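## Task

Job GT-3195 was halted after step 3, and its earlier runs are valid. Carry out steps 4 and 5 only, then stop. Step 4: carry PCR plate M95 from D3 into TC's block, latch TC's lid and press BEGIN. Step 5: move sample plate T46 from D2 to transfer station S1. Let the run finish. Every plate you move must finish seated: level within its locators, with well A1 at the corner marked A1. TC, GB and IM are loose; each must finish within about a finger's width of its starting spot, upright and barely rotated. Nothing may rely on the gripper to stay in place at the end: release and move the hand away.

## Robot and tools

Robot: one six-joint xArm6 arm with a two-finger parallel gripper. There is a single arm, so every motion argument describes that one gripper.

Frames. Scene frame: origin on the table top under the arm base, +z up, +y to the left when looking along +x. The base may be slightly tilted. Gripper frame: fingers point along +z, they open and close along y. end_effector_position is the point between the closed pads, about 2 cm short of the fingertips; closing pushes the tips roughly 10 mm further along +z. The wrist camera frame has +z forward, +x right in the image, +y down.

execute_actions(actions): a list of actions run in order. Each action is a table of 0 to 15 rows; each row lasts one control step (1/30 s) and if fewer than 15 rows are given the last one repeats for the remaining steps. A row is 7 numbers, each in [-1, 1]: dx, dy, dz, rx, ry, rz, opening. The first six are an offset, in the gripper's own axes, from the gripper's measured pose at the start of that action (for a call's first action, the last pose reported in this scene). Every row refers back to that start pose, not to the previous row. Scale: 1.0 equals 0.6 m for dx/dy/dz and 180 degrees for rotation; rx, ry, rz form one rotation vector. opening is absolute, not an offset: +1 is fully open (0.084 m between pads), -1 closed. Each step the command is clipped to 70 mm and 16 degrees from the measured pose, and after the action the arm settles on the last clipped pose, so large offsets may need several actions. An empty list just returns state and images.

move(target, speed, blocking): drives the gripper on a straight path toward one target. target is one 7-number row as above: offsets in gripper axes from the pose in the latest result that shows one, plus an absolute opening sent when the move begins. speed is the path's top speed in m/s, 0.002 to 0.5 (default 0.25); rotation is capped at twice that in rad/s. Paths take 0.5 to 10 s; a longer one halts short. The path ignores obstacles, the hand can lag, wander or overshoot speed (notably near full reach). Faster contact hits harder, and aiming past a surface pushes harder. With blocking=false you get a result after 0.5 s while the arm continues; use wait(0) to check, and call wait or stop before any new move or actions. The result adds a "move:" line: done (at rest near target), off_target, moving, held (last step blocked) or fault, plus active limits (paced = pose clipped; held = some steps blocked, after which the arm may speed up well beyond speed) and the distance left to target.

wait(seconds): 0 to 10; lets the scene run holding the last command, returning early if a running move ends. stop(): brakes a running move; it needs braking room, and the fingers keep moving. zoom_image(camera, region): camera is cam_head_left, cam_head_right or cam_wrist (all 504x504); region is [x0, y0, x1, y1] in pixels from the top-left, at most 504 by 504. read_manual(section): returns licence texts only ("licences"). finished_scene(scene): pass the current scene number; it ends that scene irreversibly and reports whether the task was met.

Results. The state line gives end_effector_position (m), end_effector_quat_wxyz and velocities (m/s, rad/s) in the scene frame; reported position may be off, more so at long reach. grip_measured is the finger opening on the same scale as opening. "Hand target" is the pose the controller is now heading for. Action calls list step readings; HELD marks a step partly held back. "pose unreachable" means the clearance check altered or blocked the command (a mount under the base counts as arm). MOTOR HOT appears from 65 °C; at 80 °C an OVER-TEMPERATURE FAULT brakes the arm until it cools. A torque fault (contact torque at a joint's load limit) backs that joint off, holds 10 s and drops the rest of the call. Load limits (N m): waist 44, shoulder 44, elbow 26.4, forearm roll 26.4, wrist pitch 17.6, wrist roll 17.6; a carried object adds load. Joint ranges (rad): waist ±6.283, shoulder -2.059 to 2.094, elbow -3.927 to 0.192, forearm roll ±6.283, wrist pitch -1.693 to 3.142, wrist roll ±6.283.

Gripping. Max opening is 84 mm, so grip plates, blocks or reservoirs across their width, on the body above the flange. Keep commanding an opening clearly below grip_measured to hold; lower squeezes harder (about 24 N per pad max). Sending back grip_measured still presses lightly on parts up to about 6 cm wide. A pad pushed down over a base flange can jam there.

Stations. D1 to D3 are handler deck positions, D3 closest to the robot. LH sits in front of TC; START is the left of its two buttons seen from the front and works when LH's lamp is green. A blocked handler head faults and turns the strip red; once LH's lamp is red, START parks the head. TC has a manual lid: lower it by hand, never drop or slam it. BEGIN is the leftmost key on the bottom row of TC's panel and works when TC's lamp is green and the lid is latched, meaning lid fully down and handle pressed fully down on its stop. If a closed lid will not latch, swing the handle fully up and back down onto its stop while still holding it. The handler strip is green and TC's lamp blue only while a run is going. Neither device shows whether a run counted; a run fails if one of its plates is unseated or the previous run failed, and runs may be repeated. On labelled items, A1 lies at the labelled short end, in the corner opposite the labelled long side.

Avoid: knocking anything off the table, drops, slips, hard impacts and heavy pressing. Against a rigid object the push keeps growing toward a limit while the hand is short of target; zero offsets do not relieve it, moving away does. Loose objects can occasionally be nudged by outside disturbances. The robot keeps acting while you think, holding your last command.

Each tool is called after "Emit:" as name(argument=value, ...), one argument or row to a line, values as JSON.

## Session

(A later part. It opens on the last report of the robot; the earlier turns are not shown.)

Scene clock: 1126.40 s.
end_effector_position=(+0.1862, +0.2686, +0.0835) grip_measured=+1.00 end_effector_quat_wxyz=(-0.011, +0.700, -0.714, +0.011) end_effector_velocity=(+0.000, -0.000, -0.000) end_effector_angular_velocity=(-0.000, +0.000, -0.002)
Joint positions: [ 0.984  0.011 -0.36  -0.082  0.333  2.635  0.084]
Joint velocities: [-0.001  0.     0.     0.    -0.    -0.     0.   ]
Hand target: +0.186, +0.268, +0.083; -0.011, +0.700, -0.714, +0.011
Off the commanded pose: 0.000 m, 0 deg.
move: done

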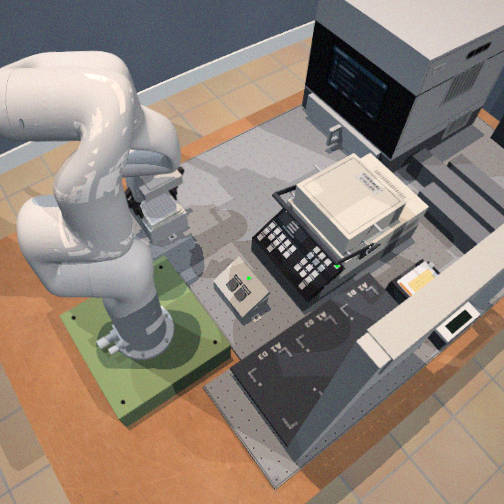

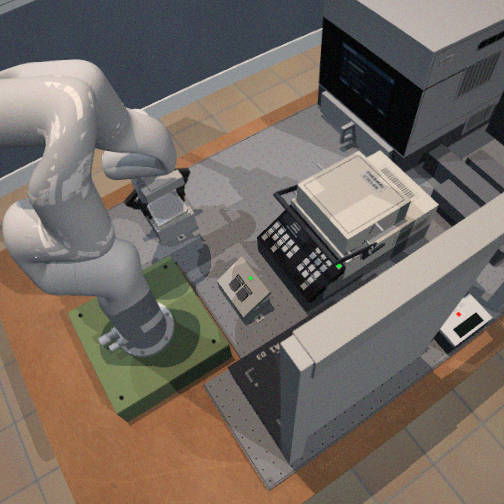

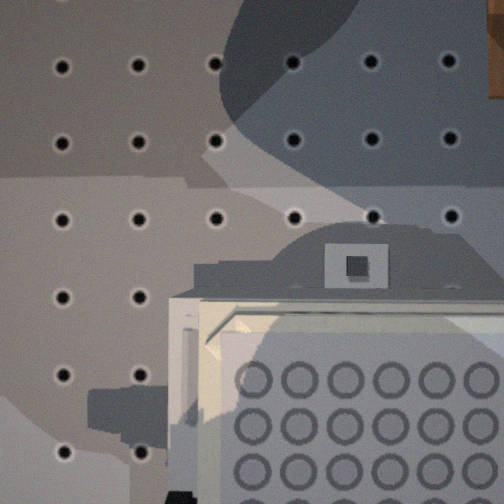

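Emit:
move(
  target=[0,0,-0.12,0,0,0,1],
  speed=0.05,
)

Emit:
move(
  target=[-0.015,-0.21,0,0,0,-0.5,1],
  speed=0.06,
)

Emit:
move(
  target=[0,0,0.19,0,0,0,1],
  speed=0.03,
)

Scene clock: 1159.10 s.
end_effector_position=(+0.1839, +0.2685, +0.1552) grip_measured=+1.00 end_effector_quat_wxyz=(-0.011, +0.700, -0.714, +0.011) end_effector_velocity=(-0.001, -0.000, +0.001) end_effector_angular_velocity=(-0.001, +0.001, +0.001)
Joint positions: [ 0.999 -0.26  -0.381 -0.046  0.624  2.611  0.084]
Joint velocities: [ 0.001 -0.002 -0.     0.     0.004  0.     0.   ]
Hand target: +0.184, +0.269, +0.155; -0.011, +0.700, -0.714, +0.011
Off the commanded pose: 0.000 m, 0 deg.
move: done

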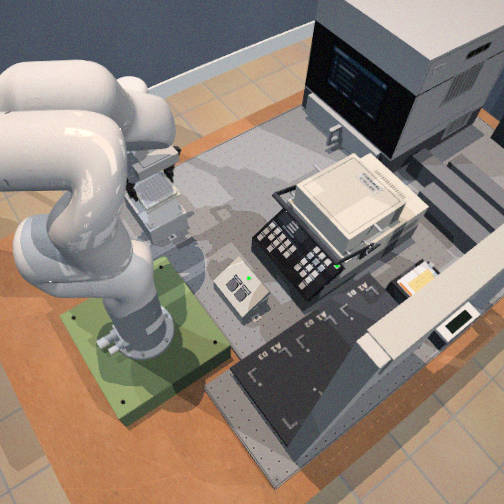

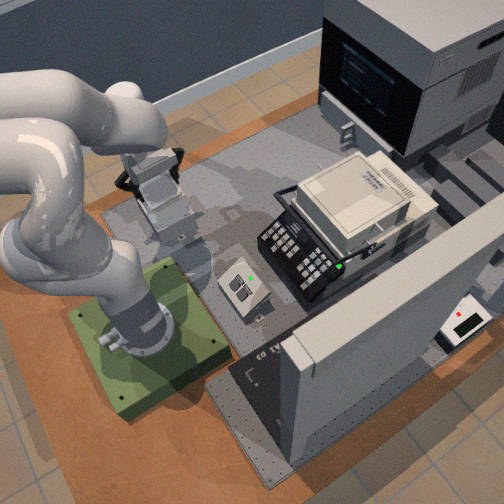

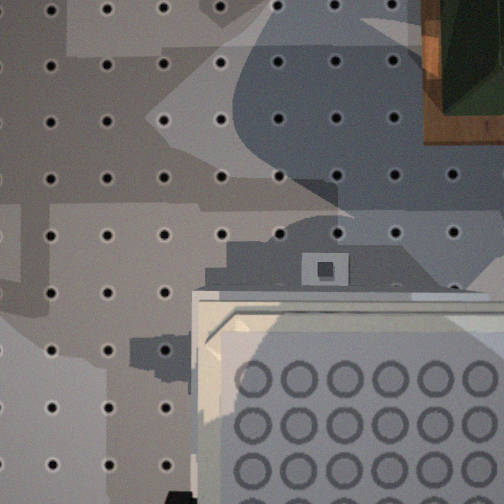

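Scene clock: 1169.33 s.
end_effector_position=(+0.2801, +0.2736, +0.1581) grip_measured=+1.00 end_effector_quat_wxyz=(-0.003, +0.981, -0.196, +0.015) end_effector_velocity=(+0.000, -0.000, -0.000) end_effector_angular_velocity=(-0.000, +0.001, +0.004)
Joint positions: [ 0.799 -0.048 -0.608 -0.04   0.636  1.209  0.084]
Joint velocities: [-0.001  0.    -0.     0.001  0.001 -0.006  0.   ]
Hand target: +0.280, +0.274, +0.158; -0.003, +0.981, -0.196, +0.015
Off the commanded pose: 0.030 m, 21 deg.
move: off_target (path cut at 10 s)

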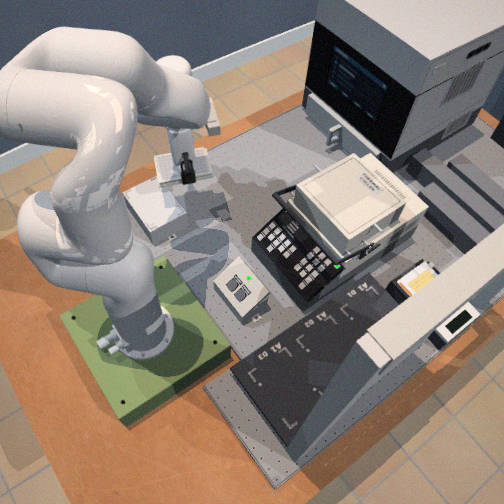

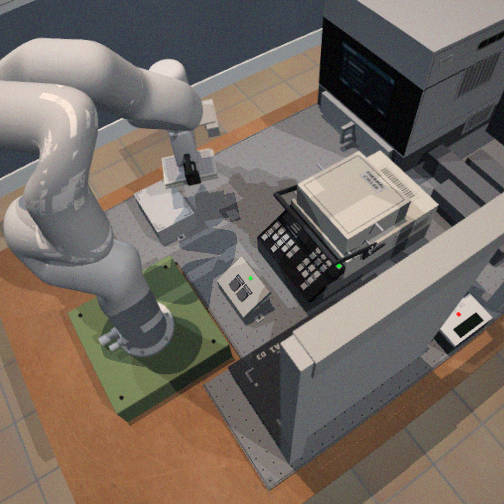

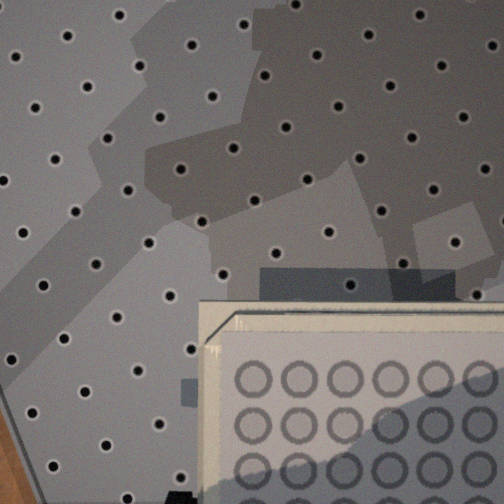

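Scene clock: 1173.40 s.
end_effector_position=(+0.2886, +0.2779, +0.0510) grip_measured=+1.00 end_effector_quat_wxyz=(-0.011, +0.980, -0.196, +0.021) end_effector_velocity=(+0.000, +0.000, +0.001) end_effector_angular_velocity=(+0.000, -0.001, -0.000)
Joint positions: [ 0.782  0.3   -0.614 -0.086  0.274  1.243  0.084]
Joint velocities: [-0.    -0.002 -0.    -0.002  0.001  0.002  0.   ]
Hand target: +0.283, +0.273, +0.044; -0.003, +0.980, -0.196, +0.015
Off the commanded pose: 0.010 m, 1 deg.
move: off_target

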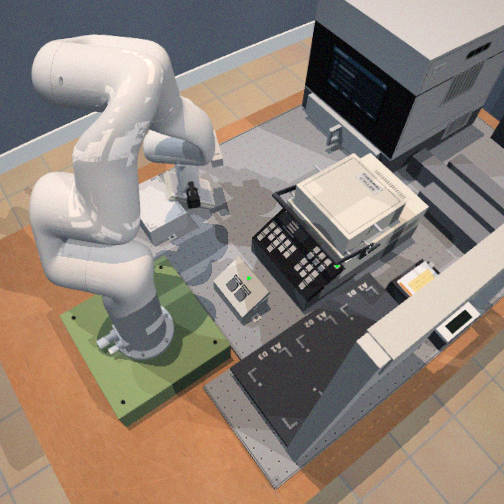

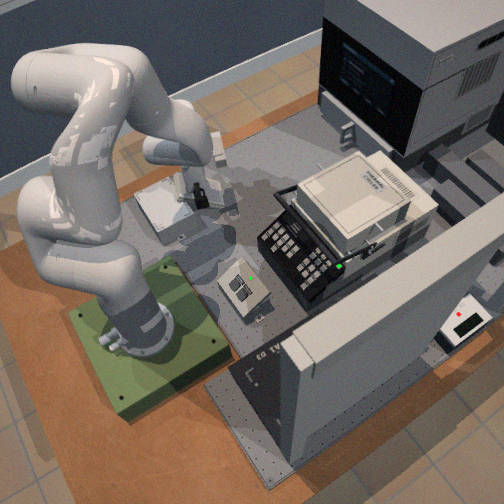

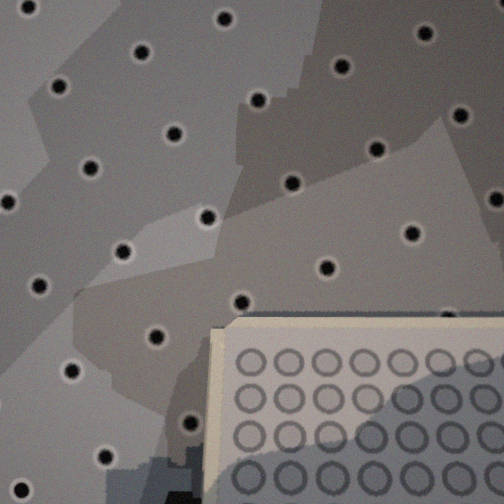

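Emit:
move(
  target=[0,0,-0.1,0,0,0,1],
  speed=0.02,
)

Emit:
zoom_image(
  camera="cam_head_left",
  region=[120,130,260,270],
)

Scene clock: 1180.83 s.
end_effector_position=(+0.2860, +0.2773, +0.1109) grip_measured=+1.00 end_effector_quat_wxyz=(-0.011, +0.980, -0.196, +0.021) end_effector_velocity=(-0.002, -0.001, -0.001) end_effector_angular_velocity=(-0.004, +0.004, +0.001)
Joint positions: [ 0.792  0.097 -0.594 -0.054  0.458  1.219  0.084]
Joint velocities: [ 0.001 -0.001  0.002  0.     0.004 -0.     0.   ]
Hand target: +0.286, +0.277, +0.111; -0.011, +0.980, -0.196, +0.021
Off the commanded pose: 0.000 m, 0 deg.
move: done

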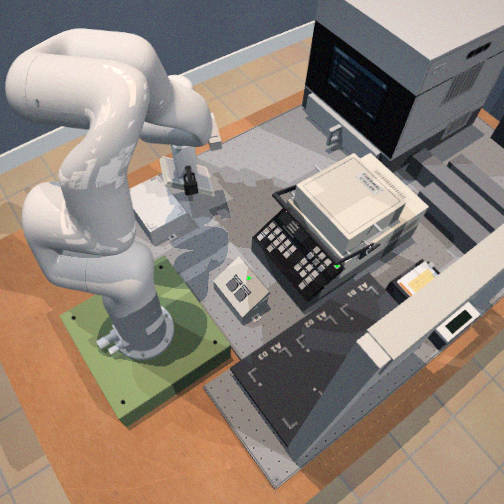

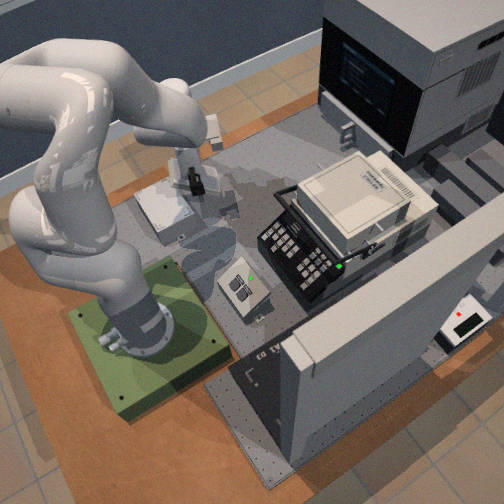

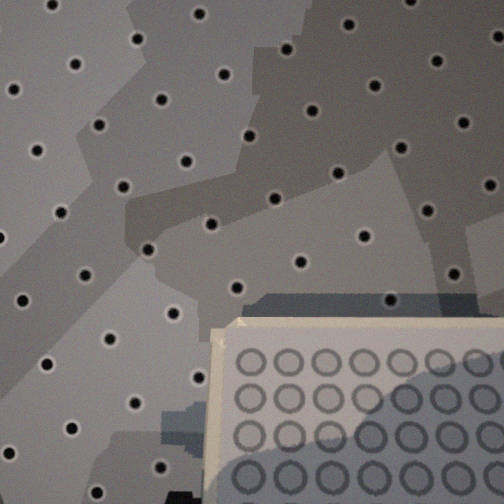

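Region (120, 130, 260, 270) of cam_head_left's 504x504 image, scaled by 3.600, with more detail than that image has.

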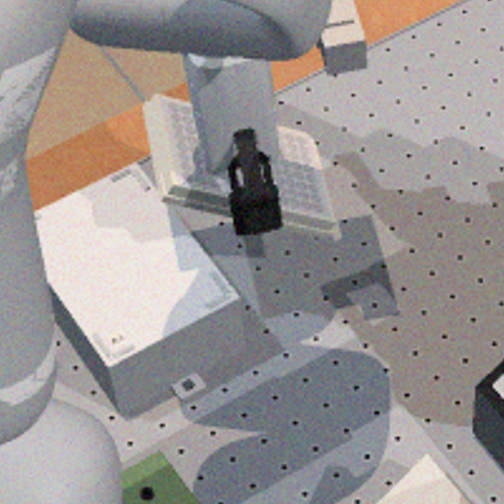

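Emit:
move(
  target=[0.06,-0.024,0,0,0,-0.126,1],
  speed=0.05,
)

Emit:
move(
  target=[0,0,0.15,0,0,0,1],
  speed=0.015,
)

Scene clock: 1196.80 s.
end_effector_position=(+0.3247, +0.2767, +0.1125) grip_measured=+1.00 end_effector_quat_wxyz=(-0.006, +1.000, +0.000, +0.023) end_effector_velocity=(+0.000, +0.000, -0.000) end_effector_angular_velocity=(-0.000, +0.001, +0.010)
Joint positions: [ 0.728  0.166 -0.698 -0.045  0.489  0.751  0.084]
Joint velocities: [ 0.     0.002 -0.002  0.002  0.001 -0.012  0.   ]
Hand target: +0.325, +0.277, +0.113; -0.006, +1.000, +0.000, +0.022
Off the commanded pose: 0.000 m, 0 deg.
move: done

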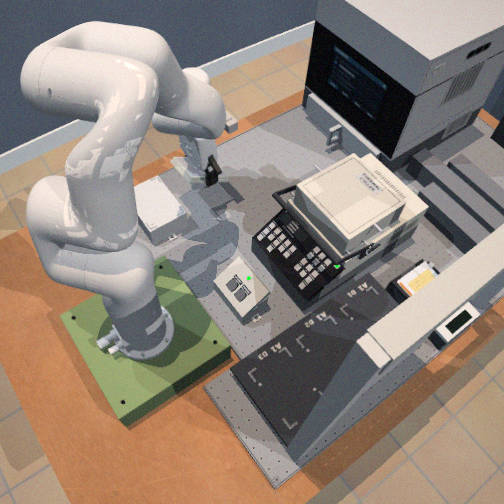

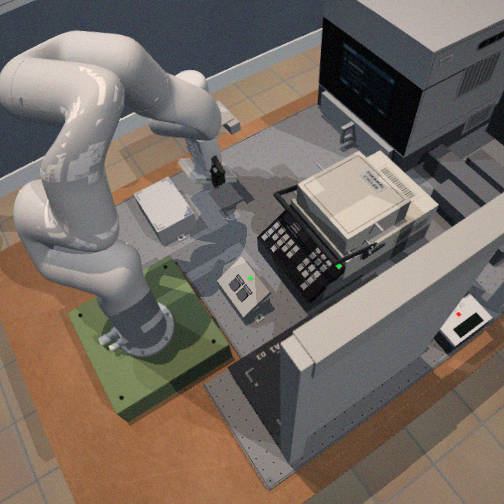

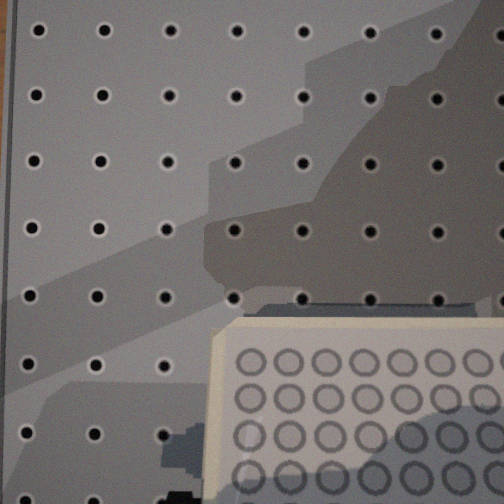

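Scene clock: 1203.03 s.
end_effector_position=(+0.3293, +0.2782, +0.0239) grip_measured=+1.00 end_effector_quat_wxyz=(-0.007, +1.000, -0.000, +0.023) end_effector_velocity=(+0.001, -0.000, -0.001) end_effector_angular_velocity=(+0.001, -0.001, -0.001)
Joint positions: [ 0.715  0.45  -0.74  -0.085  0.247  0.782  0.084]
Joint velocities: [-0.002  0.004 -0.001 -0.002 -0.005  0.001  0.   ]
Hand target: +0.329, +0.278, +0.023; -0.006, +1.000, +0.000, +0.023
Off the commanded pose: 0.001 m, 0 deg.
move: done

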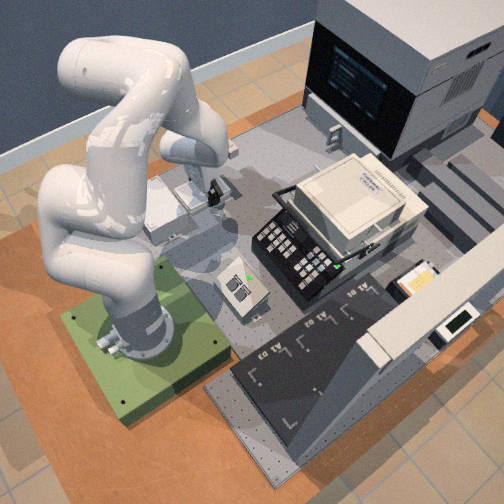

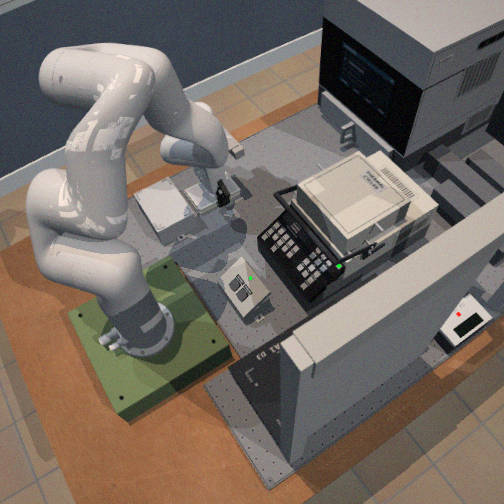

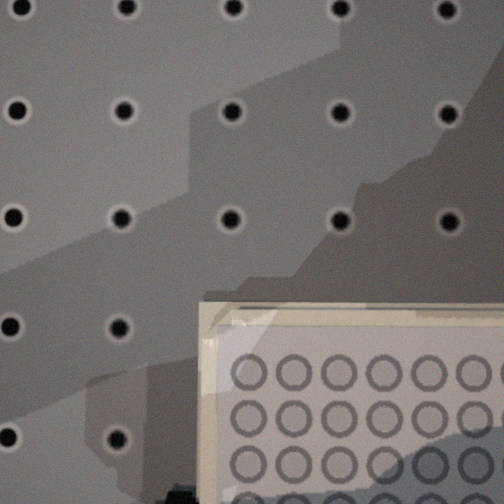

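Emit:
move(
  target=[-0.08,0,0,0,0,0,1],
  speed=0.008,
)

Emit:
move(
  target=[-0.045,0,-0.01,0,0,0,1],
  speed=0.005,
)

Scene clock: 1211.97 s.
end_effector_position=(+0.3031, +0.2801, +0.0291) grip_measured=+1.00 end_effector_quat_wxyz=(-0.019, +0.999, -0.015, +0.036) end_effector_velocity=(+0.001, +0.001, +0.001) end_effector_angular_velocity=(+0.001, -0.002, -0.001)
Joint positions: [ 0.752  0.395 -0.642 -0.135  0.171  0.897  0.084]
Joint velocities: [ 0.    -0.    -0.001 -0.004 -0.001  0.004  0.   ]
Hand target: +0.282, +0.277, +0.022; -0.007, +1.000, -0.000, +0.023
Off the commanded pose: 0.023 m, 3 deg.
move: off_target

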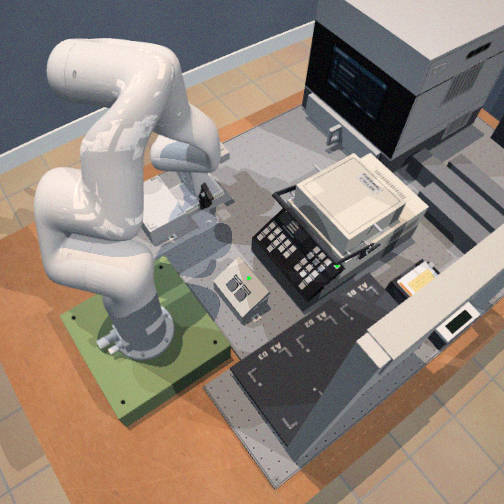

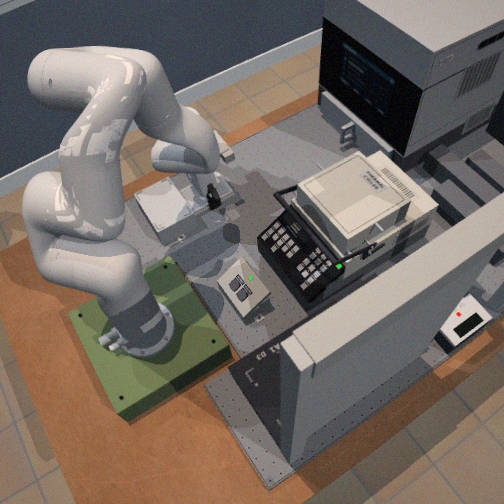

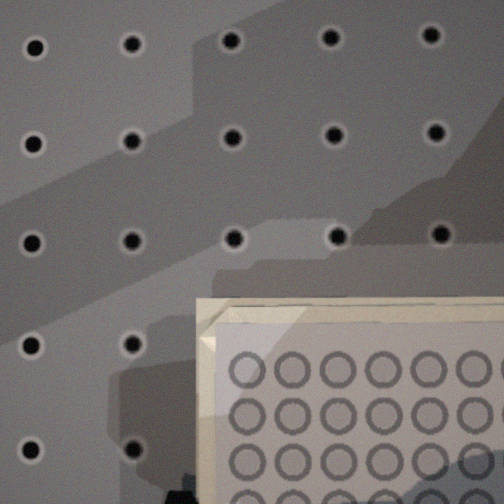

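Scene clock: 1227.17 s.
end_effector_position=(+0.3222, +0.3030, +0.0560) grip_measured=+1.00 end_effector_quat_wxyz=(-0.050, +0.996, -0.027, +0.068) end_effector_velocity=(-0.000, +0.001, +0.000) end_effector_angular_velocity=(+0.001, -0.001, +0.000)
Joint positions: [ 0.756  0.35  -0.661 -0.171  0.146  0.962  0.084]
Joint velocities: [ 0.001 -0.001 -0.     0.     0.     0.001  0.   ]
Hand target: +0.322, +0.303, +0.056; -0.050, +0.996, -0.027, +0.068
Off the commanded pose: 0.056 m, 5 deg.
TORQUE FAULT: the external load on joint 3 (elbow) reached its load limit, and the arm stopped for 10 seconds. That time counts as 20 of the actions that you can send in this scene. The arm's remaining commands of this call were not run. Joint 3 (elbow) moved back by up to 3 degrees. The arm holds there, with its grip as last carried out, and accepts commands again: back off and push less far. The arm stops again, at the same cost, whenever a joint's load reaches its limit.
move: fault

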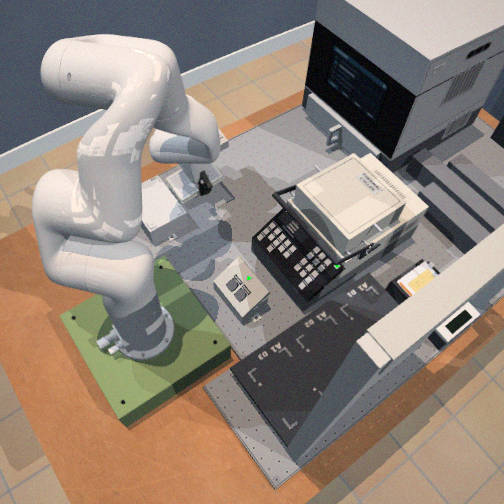

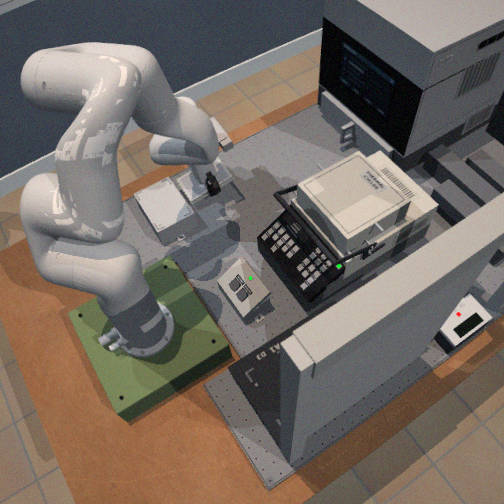

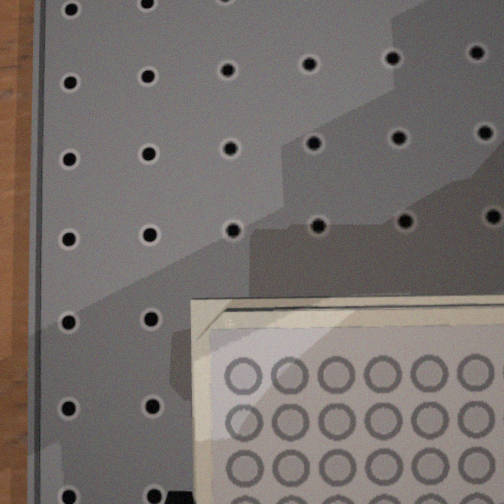

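Emit:
move(
  target=[0.03,0.04,0.03,0.02,0.035,-0.017,1],
  speed=0.02,
)

Emit:
execute_actions(
  actions=[
    [[0,0,0,0,0,0,-1]],
    [[0,0,0,0,0,0,-1]],
    [[0,0,0,0,0,0,1]],
    [[0,0,-0.03,0,0,0,1]],
  ],
)

Scene clock: 1248.50 s.
end_effector_position=(+0.3415, +0.2803, +0.0388) grip_measured=+1.00 end_effector_quat_wxyz=(-0.077, +0.990, -0.001, +0.121) end_effector_velocity=(-0.001, -0.001, -0.001) end_effector_angular_velocity=(+0.008, -0.029, -0.001)
Joint positions: [ 0.534  0.442 -0.725 -1.231 -0.013  1.751  0.084]
Joint velocities: [-0.021  0.016 -0.05  -0.345  0.003  0.324  0.   ]
Hand target: +0.341, +0.280, +0.038; -0.077, +0.990, -0.001, +0.122
Off the commanded pose: 0.001 m, 0 deg.
move: done

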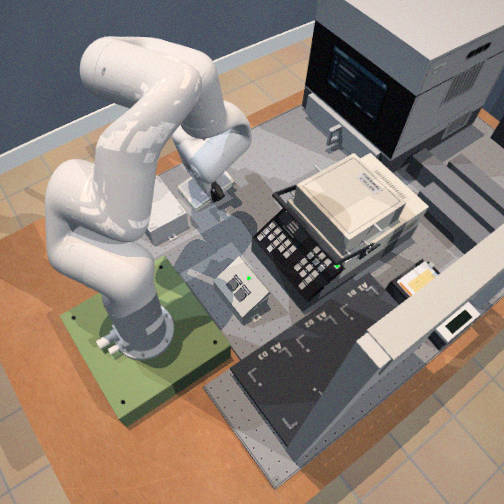

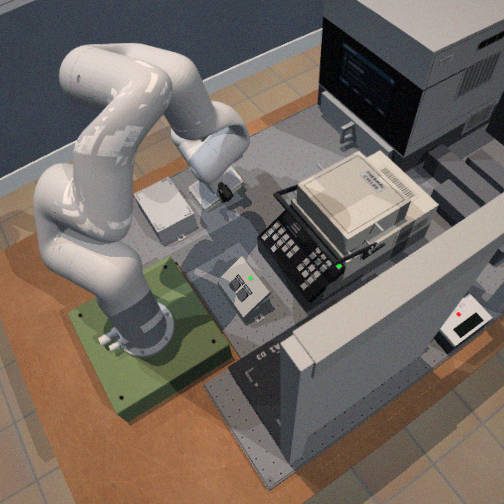

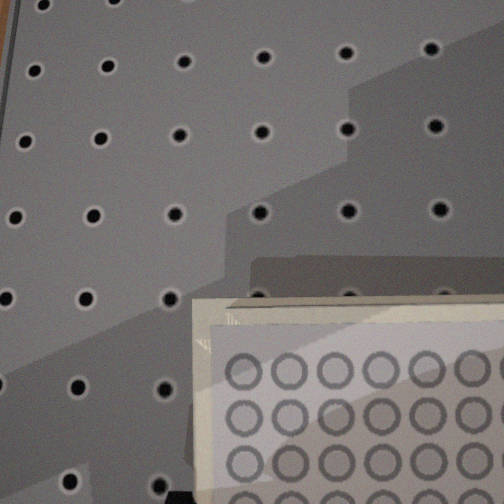

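Scene clock: 1250.50 s.
end_effector_position=(+0.3370, +0.2773, +0.0556) grip_measured=+1.00 end_effector_quat_wxyz=(-0.077, +0.989, -0.001, +0.123) end_effector_velocity=(+0.001, +0.002, +0.003) end_effector_angular_velocity=(-0.003, +0.014, +0.006)
Joint positions: [ 0.549  0.365 -0.653 -1.057 -0.007  1.592  0.084]
Joint velocities: [ 0.026 -0.017  0.031  0.251  0.001 -0.23   0.   ]
Hand target: +0.337, +0.278, +0.056; -0.077, +0.989, -0.001, +0.123
Off the commanded pose: 0.001 m, 0 deg.
Step readings (end_effector_position; steps 1 to 15: 1st action; 16 to 30: 2nd action; 31 to 45: 3rd action; 46 to 60: 4th action):
0: (+0.3415, +0.2803, +0.0388)
1: (+0.3415, +0.2803, +0.0388)
2: (+0.3415, +0.2803, +0.0388)
4: (+0.3415, +0.2803, +0.0389)
8: (+0.3415, +0.2803, +0.0389)
15: (+0.3415, +0.2803, +0.0388)
16: (+0.3415, +0.2803, +0.0388)
17: (+0.3415, +0.2803, +0.0388)
19: (+0.3415, +0.2803, +0.0388)
23: (+0.3415, +0.2803, +0.0388)
30: (+0.3415, +0.2803, +0.0388)
31: (+0.3415, +0.2803, +0.0388)
32: (+0.3415, +0.2803, +0.0388)
34: (+0.3415, +0.2803, +0.0388)
38: (+0.3415, +0.2803, +0.0388)
45: (+0.3415, +0.2803, +0.0388)
46: (+0.3415, +0.2803, +0.0390)
47: (+0.3408, +0.2797, +0.0404)
49: (+0.3383, +0.2778, +0.0472)
53: (+0.3374, +0.2773, +0.0546)
60: end_effector_position above

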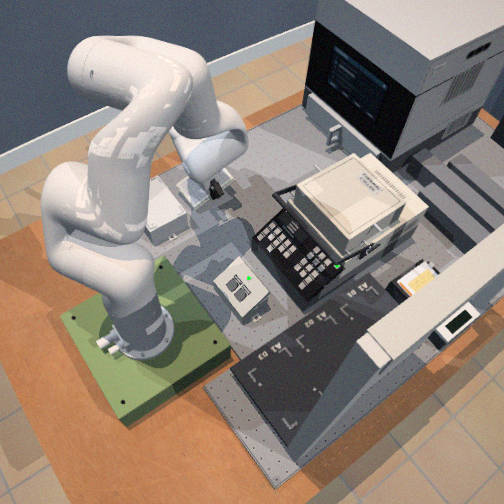

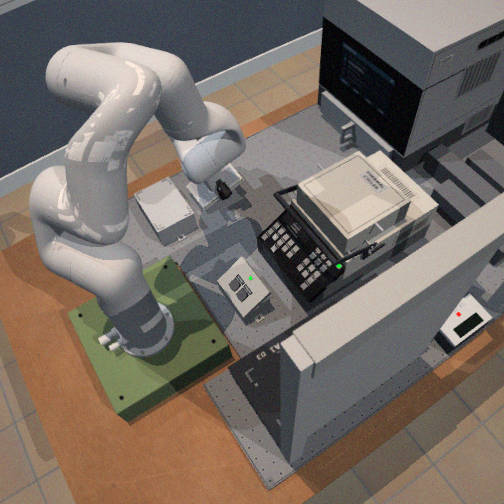

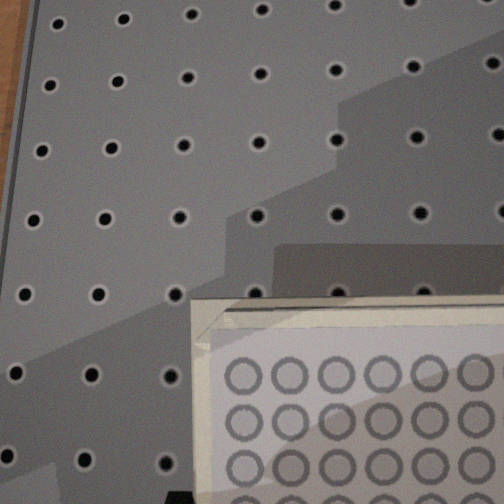

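Emit:
move(
  target=[0,0,-0.2,0,0,0,1],
  speed=0.05,
)

Emit:
move(
  target=[0,0,0,-0.1,-0.023,0.495,1],
  speed=0.15,
)

Scene clock: 1266.77 s.
end_effector_position=(+0.3079, +0.2590, +0.1704) grip_measured=+1.00 end_effector_quat_wxyz=(-0.077, +0.989, -0.001, +0.124) end_effector_velocity=(-0.001, -0.000, -0.000) end_effector_angular_velocity=(-0.002, +0.003, +0.001)
Joint positions: [ 0.716 -0.164 -0.415 -0.147  0.293  0.837  0.084]
Joint velocities: [ 0.001 -0.001  0.001  0.002  0.004 -0.002  0.   ]
Hand target: +0.308, +0.259, +0.171; -0.077, +0.989, -0.001, +0.124
Off the commanded pose: 0.000 m, 0 deg.
move: done

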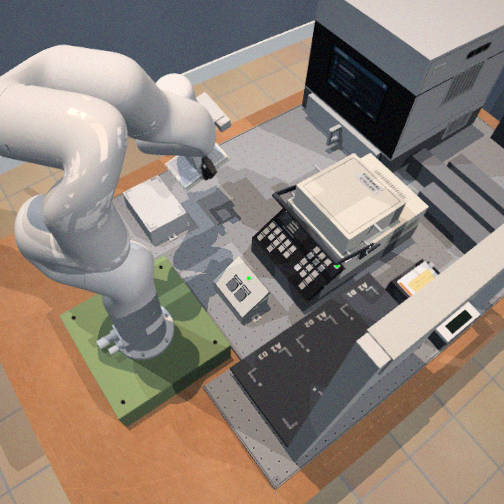

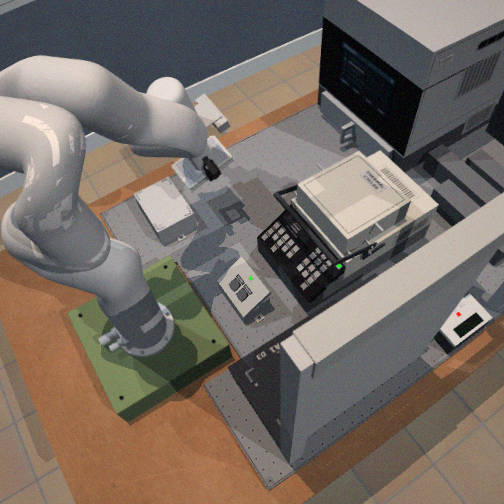

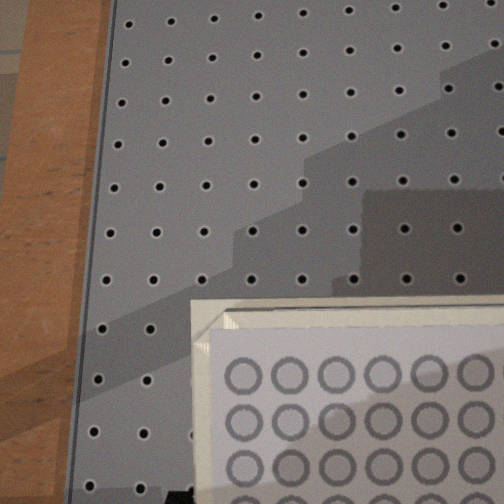

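Scene clock: 1272.40 s.
end_effector_position=(+0.3079, +0.2591, +0.1703) grip_measured=+1.00 end_effector_quat_wxyz=(-0.001, +0.708, -0.707, +0.001) end_effector_velocity=(+0.000, -0.000, -0.000) end_effector_angular_velocity=(-0.001, +0.002, -0.006)
Joint positions: [ 0.717 -0.032 -0.677 -0.005  0.708  2.274  0.084]
Joint velocities: [-0.001  0.002 -0.002  0.001  0.001  0.005  0.   ]
Hand target: +0.308, +0.259, +0.170; -0.001, +0.707, -0.707, +0.001
Off the commanded pose: 0.000 m, 0 deg.
move: done

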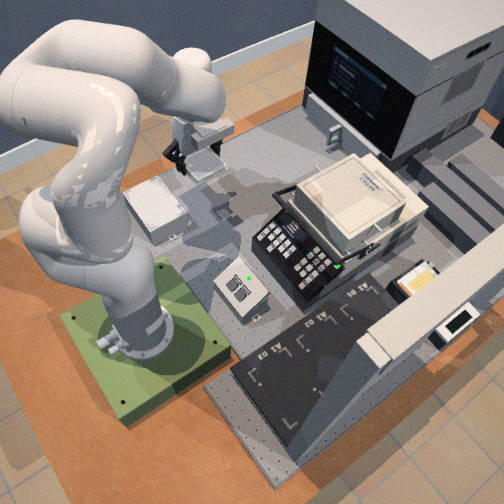

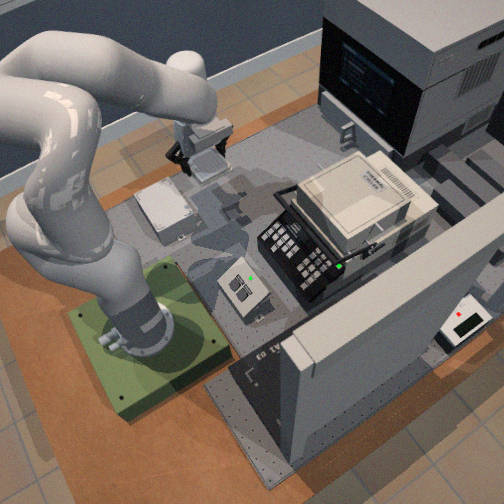

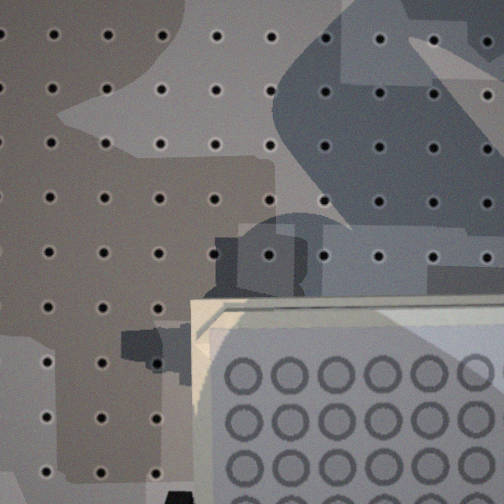

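Emit:
execute_actions(
  actions=[],
)

Scene clock: 1285.53 s.
end_effector_position=(+0.3080, +0.2591, +0.1703) grip_measured=+1.00 end_effector_quat_wxyz=(-0.001, +0.707, -0.707, +0.001) end_effector_velocity=(+0.000, +0.000, +0.000) end_effector_angular_velocity=(+0.001, -0.001, +0.001)
Joint positions: [ 0.717 -0.032 -0.677 -0.004  0.708  2.274  0.084]
Joint velocities: [ 0. -0. -0. -0. -0.  0.  0.]
Hand target: +0.308, +0.259, +0.170; -0.001, +0.707, -0.707, +0.001
Off the commanded pose: 0.000 m, 0 deg.

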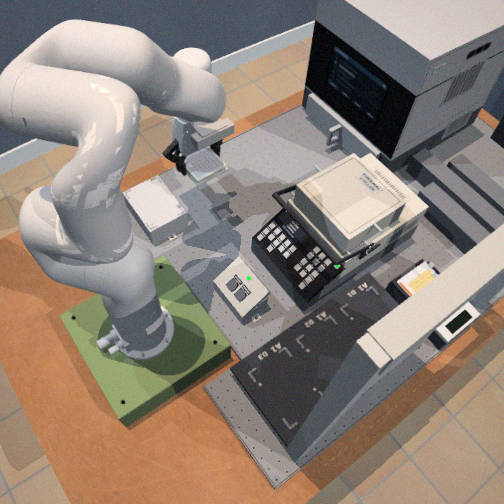

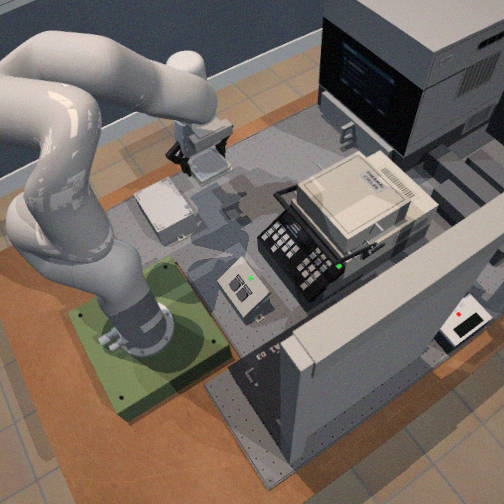

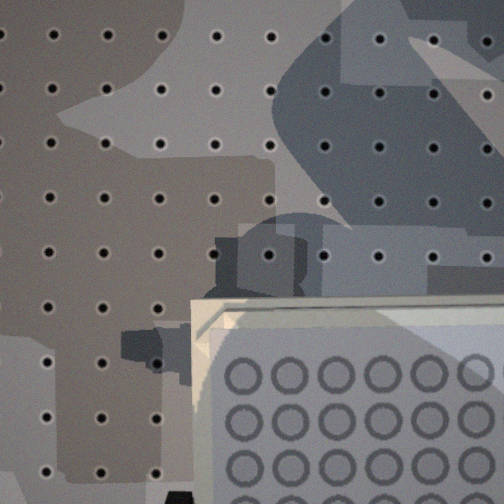

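Emit:
move(
  target=[-0.03,0.183,0.115,0,0,0,1],
  speed=0.1,
)

Emit:
move(
  target=[0,0,0.022,0,0,0,1],
  speed=0.01,
)

Scene clock: 1296.43 s.
end_effector_position=(+0.1983, +0.2768, +0.1013) grip_measured=+1.00 end_effector_quat_wxyz=(-0.001, +0.707, -0.707, +0.000) end_effector_velocity=(-0.002, -0.001, -0.001) end_effector_angular_velocity=(-0.002, +0.001, +0.001)
Joint positions: [ 0.966 -0.015 -0.422 -0.006  0.436  2.525  0.084]
Joint velocities: [ 0.003  0.001  0.003 -0.001 -0.002  0.003  0.   ]
Hand target: +0.198, +0.277, +0.101; -0.001, +0.707, -0.707, +0.000
Off the commanded pose: 0.000 m, 0 deg.
move: done

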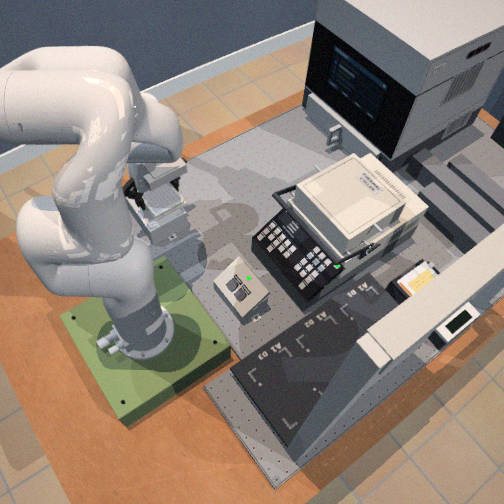

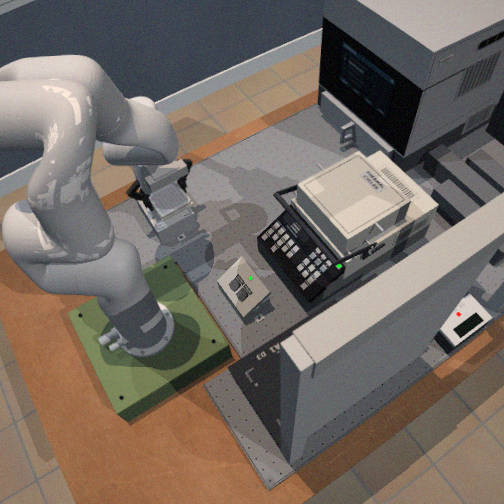

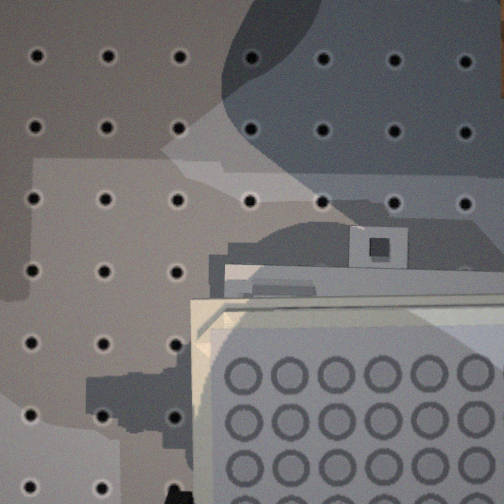

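Scene clock: 1297.97 s.
end_effector_position=(+0.1983, +0.2768, +0.0882) grip_measured=+1.00 end_effector_quat_wxyz=(-0.001, +0.707, -0.707, +0.000) end_effector_velocity=(+0.000, +0.001, -0.000) end_effector_angular_velocity=(+0.002, -0.001, +0.001)
Joint positions: [ 0.966  0.035 -0.421 -0.007  0.386  2.526  0.084]
Joint velocities: [ 0.001  0.003 -0.002  0.    -0.004  0.     0.   ]
Hand target: +0.198, +0.277, +0.088; -0.001, +0.707, -0.707, +0.000
Off the commanded pose: 0.000 m, 0 deg.
move: done

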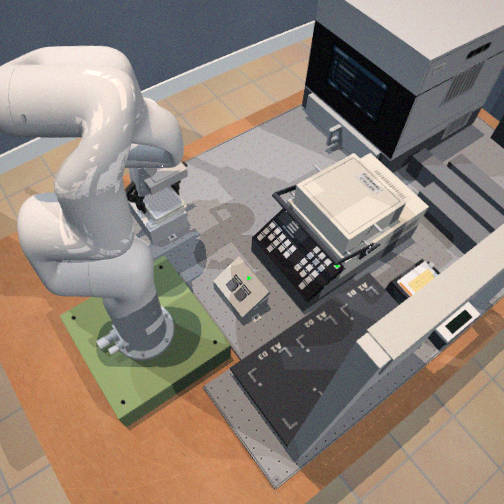

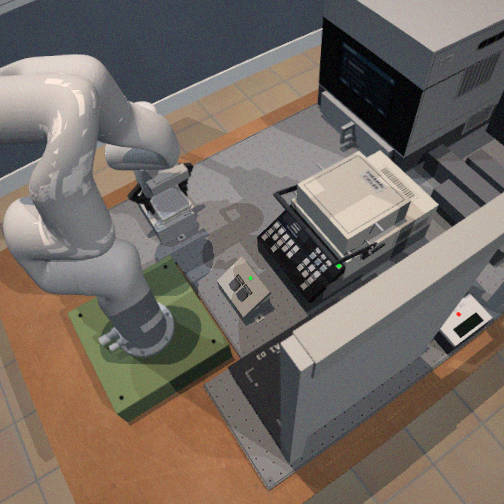

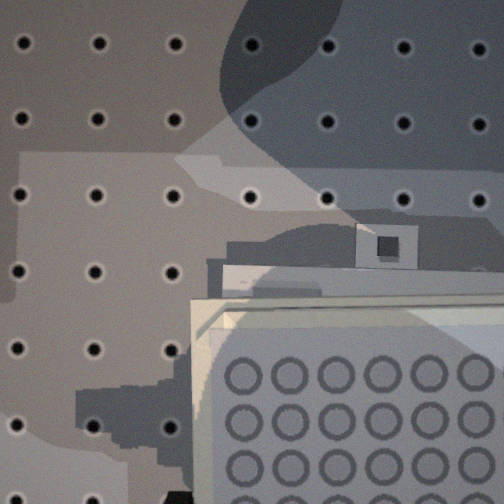

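Emit:
move(
  target=[0,0,0.022,-0.075,0,0,1],
  speed=0.01,
)

Scene clock: 1311.47 s.
end_effector_position=(+0.1989, +0.2773, +0.0777) grip_measured=+1.00 end_effector_quat_wxyz=(+0.069, +0.704, -0.703, -0.070) end_effector_velocity=(+0.000, -0.000, -0.000) end_effector_angular_velocity=(-0.000, +0.002, -0.002)
Joint positions: [ 0.908  0.135 -0.544  0.293  0.551  2.201  0.084]
Joint velocities: [-0.002  0.001 -0.001  0.001  0.002 -0.001  0.   ]
Hand target: +0.198, +0.277, +0.077; +0.070, +0.704, -0.704, -0.070
Off the commanded pose: 0.003 m, 2 deg.
move: done

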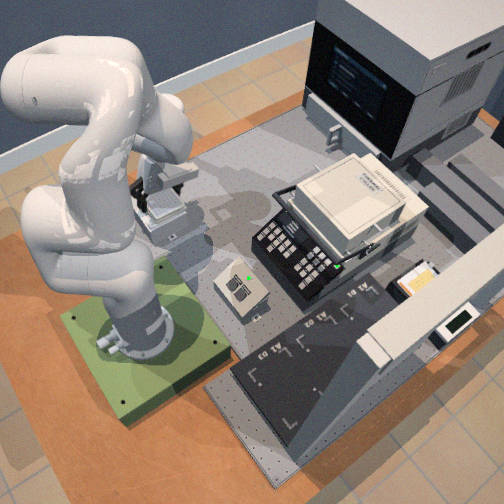

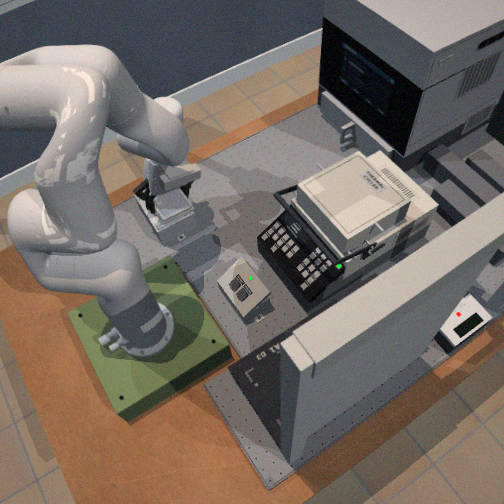

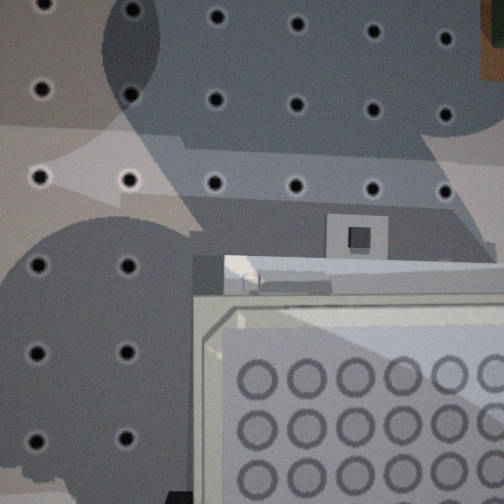

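Emit:
move(
  target=[0,0,-0.03,0,0,0,1],
  speed=0.02,
)

Scene clock: 1315.60 s.
end_effector_position=(+0.2023, +0.2772, +0.0952) grip_measured=+1.00 end_effector_quat_wxyz=(+0.069, +0.704, -0.703, -0.070) end_effector_velocity=(+0.000, -0.001, +0.000) end_effector_angular_velocity=(-0.002, +0.002, -0.003)
Joint positions: [ 0.895  0.082 -0.551  0.264  0.611  2.221  0.084]
Joint velocities: [-0.003 -0.001  0.    -0.001  0.003  0.002  0.   ]
Hand target: +0.202, +0.277, +0.095; +0.069, +0.704, -0.703, -0.070
Off the commanded pose: 0.000 m, 0 deg.
move: done

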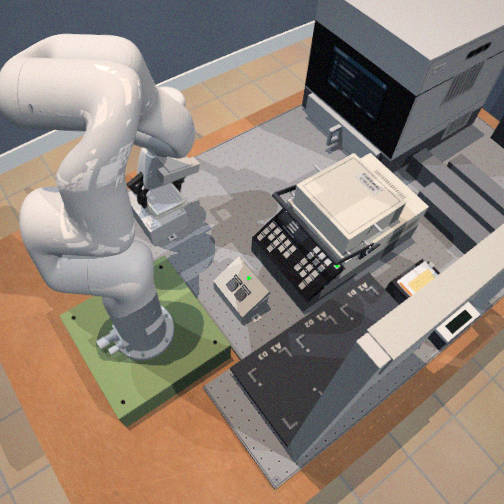

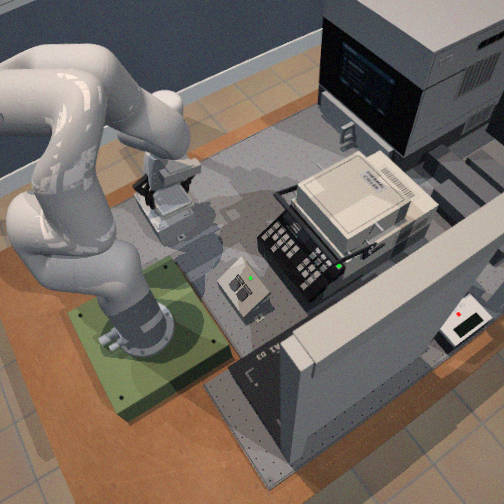

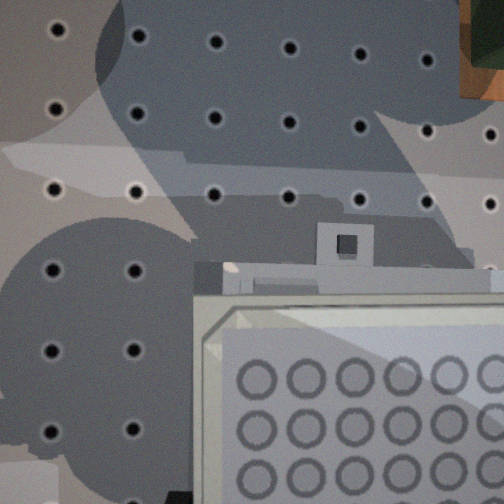

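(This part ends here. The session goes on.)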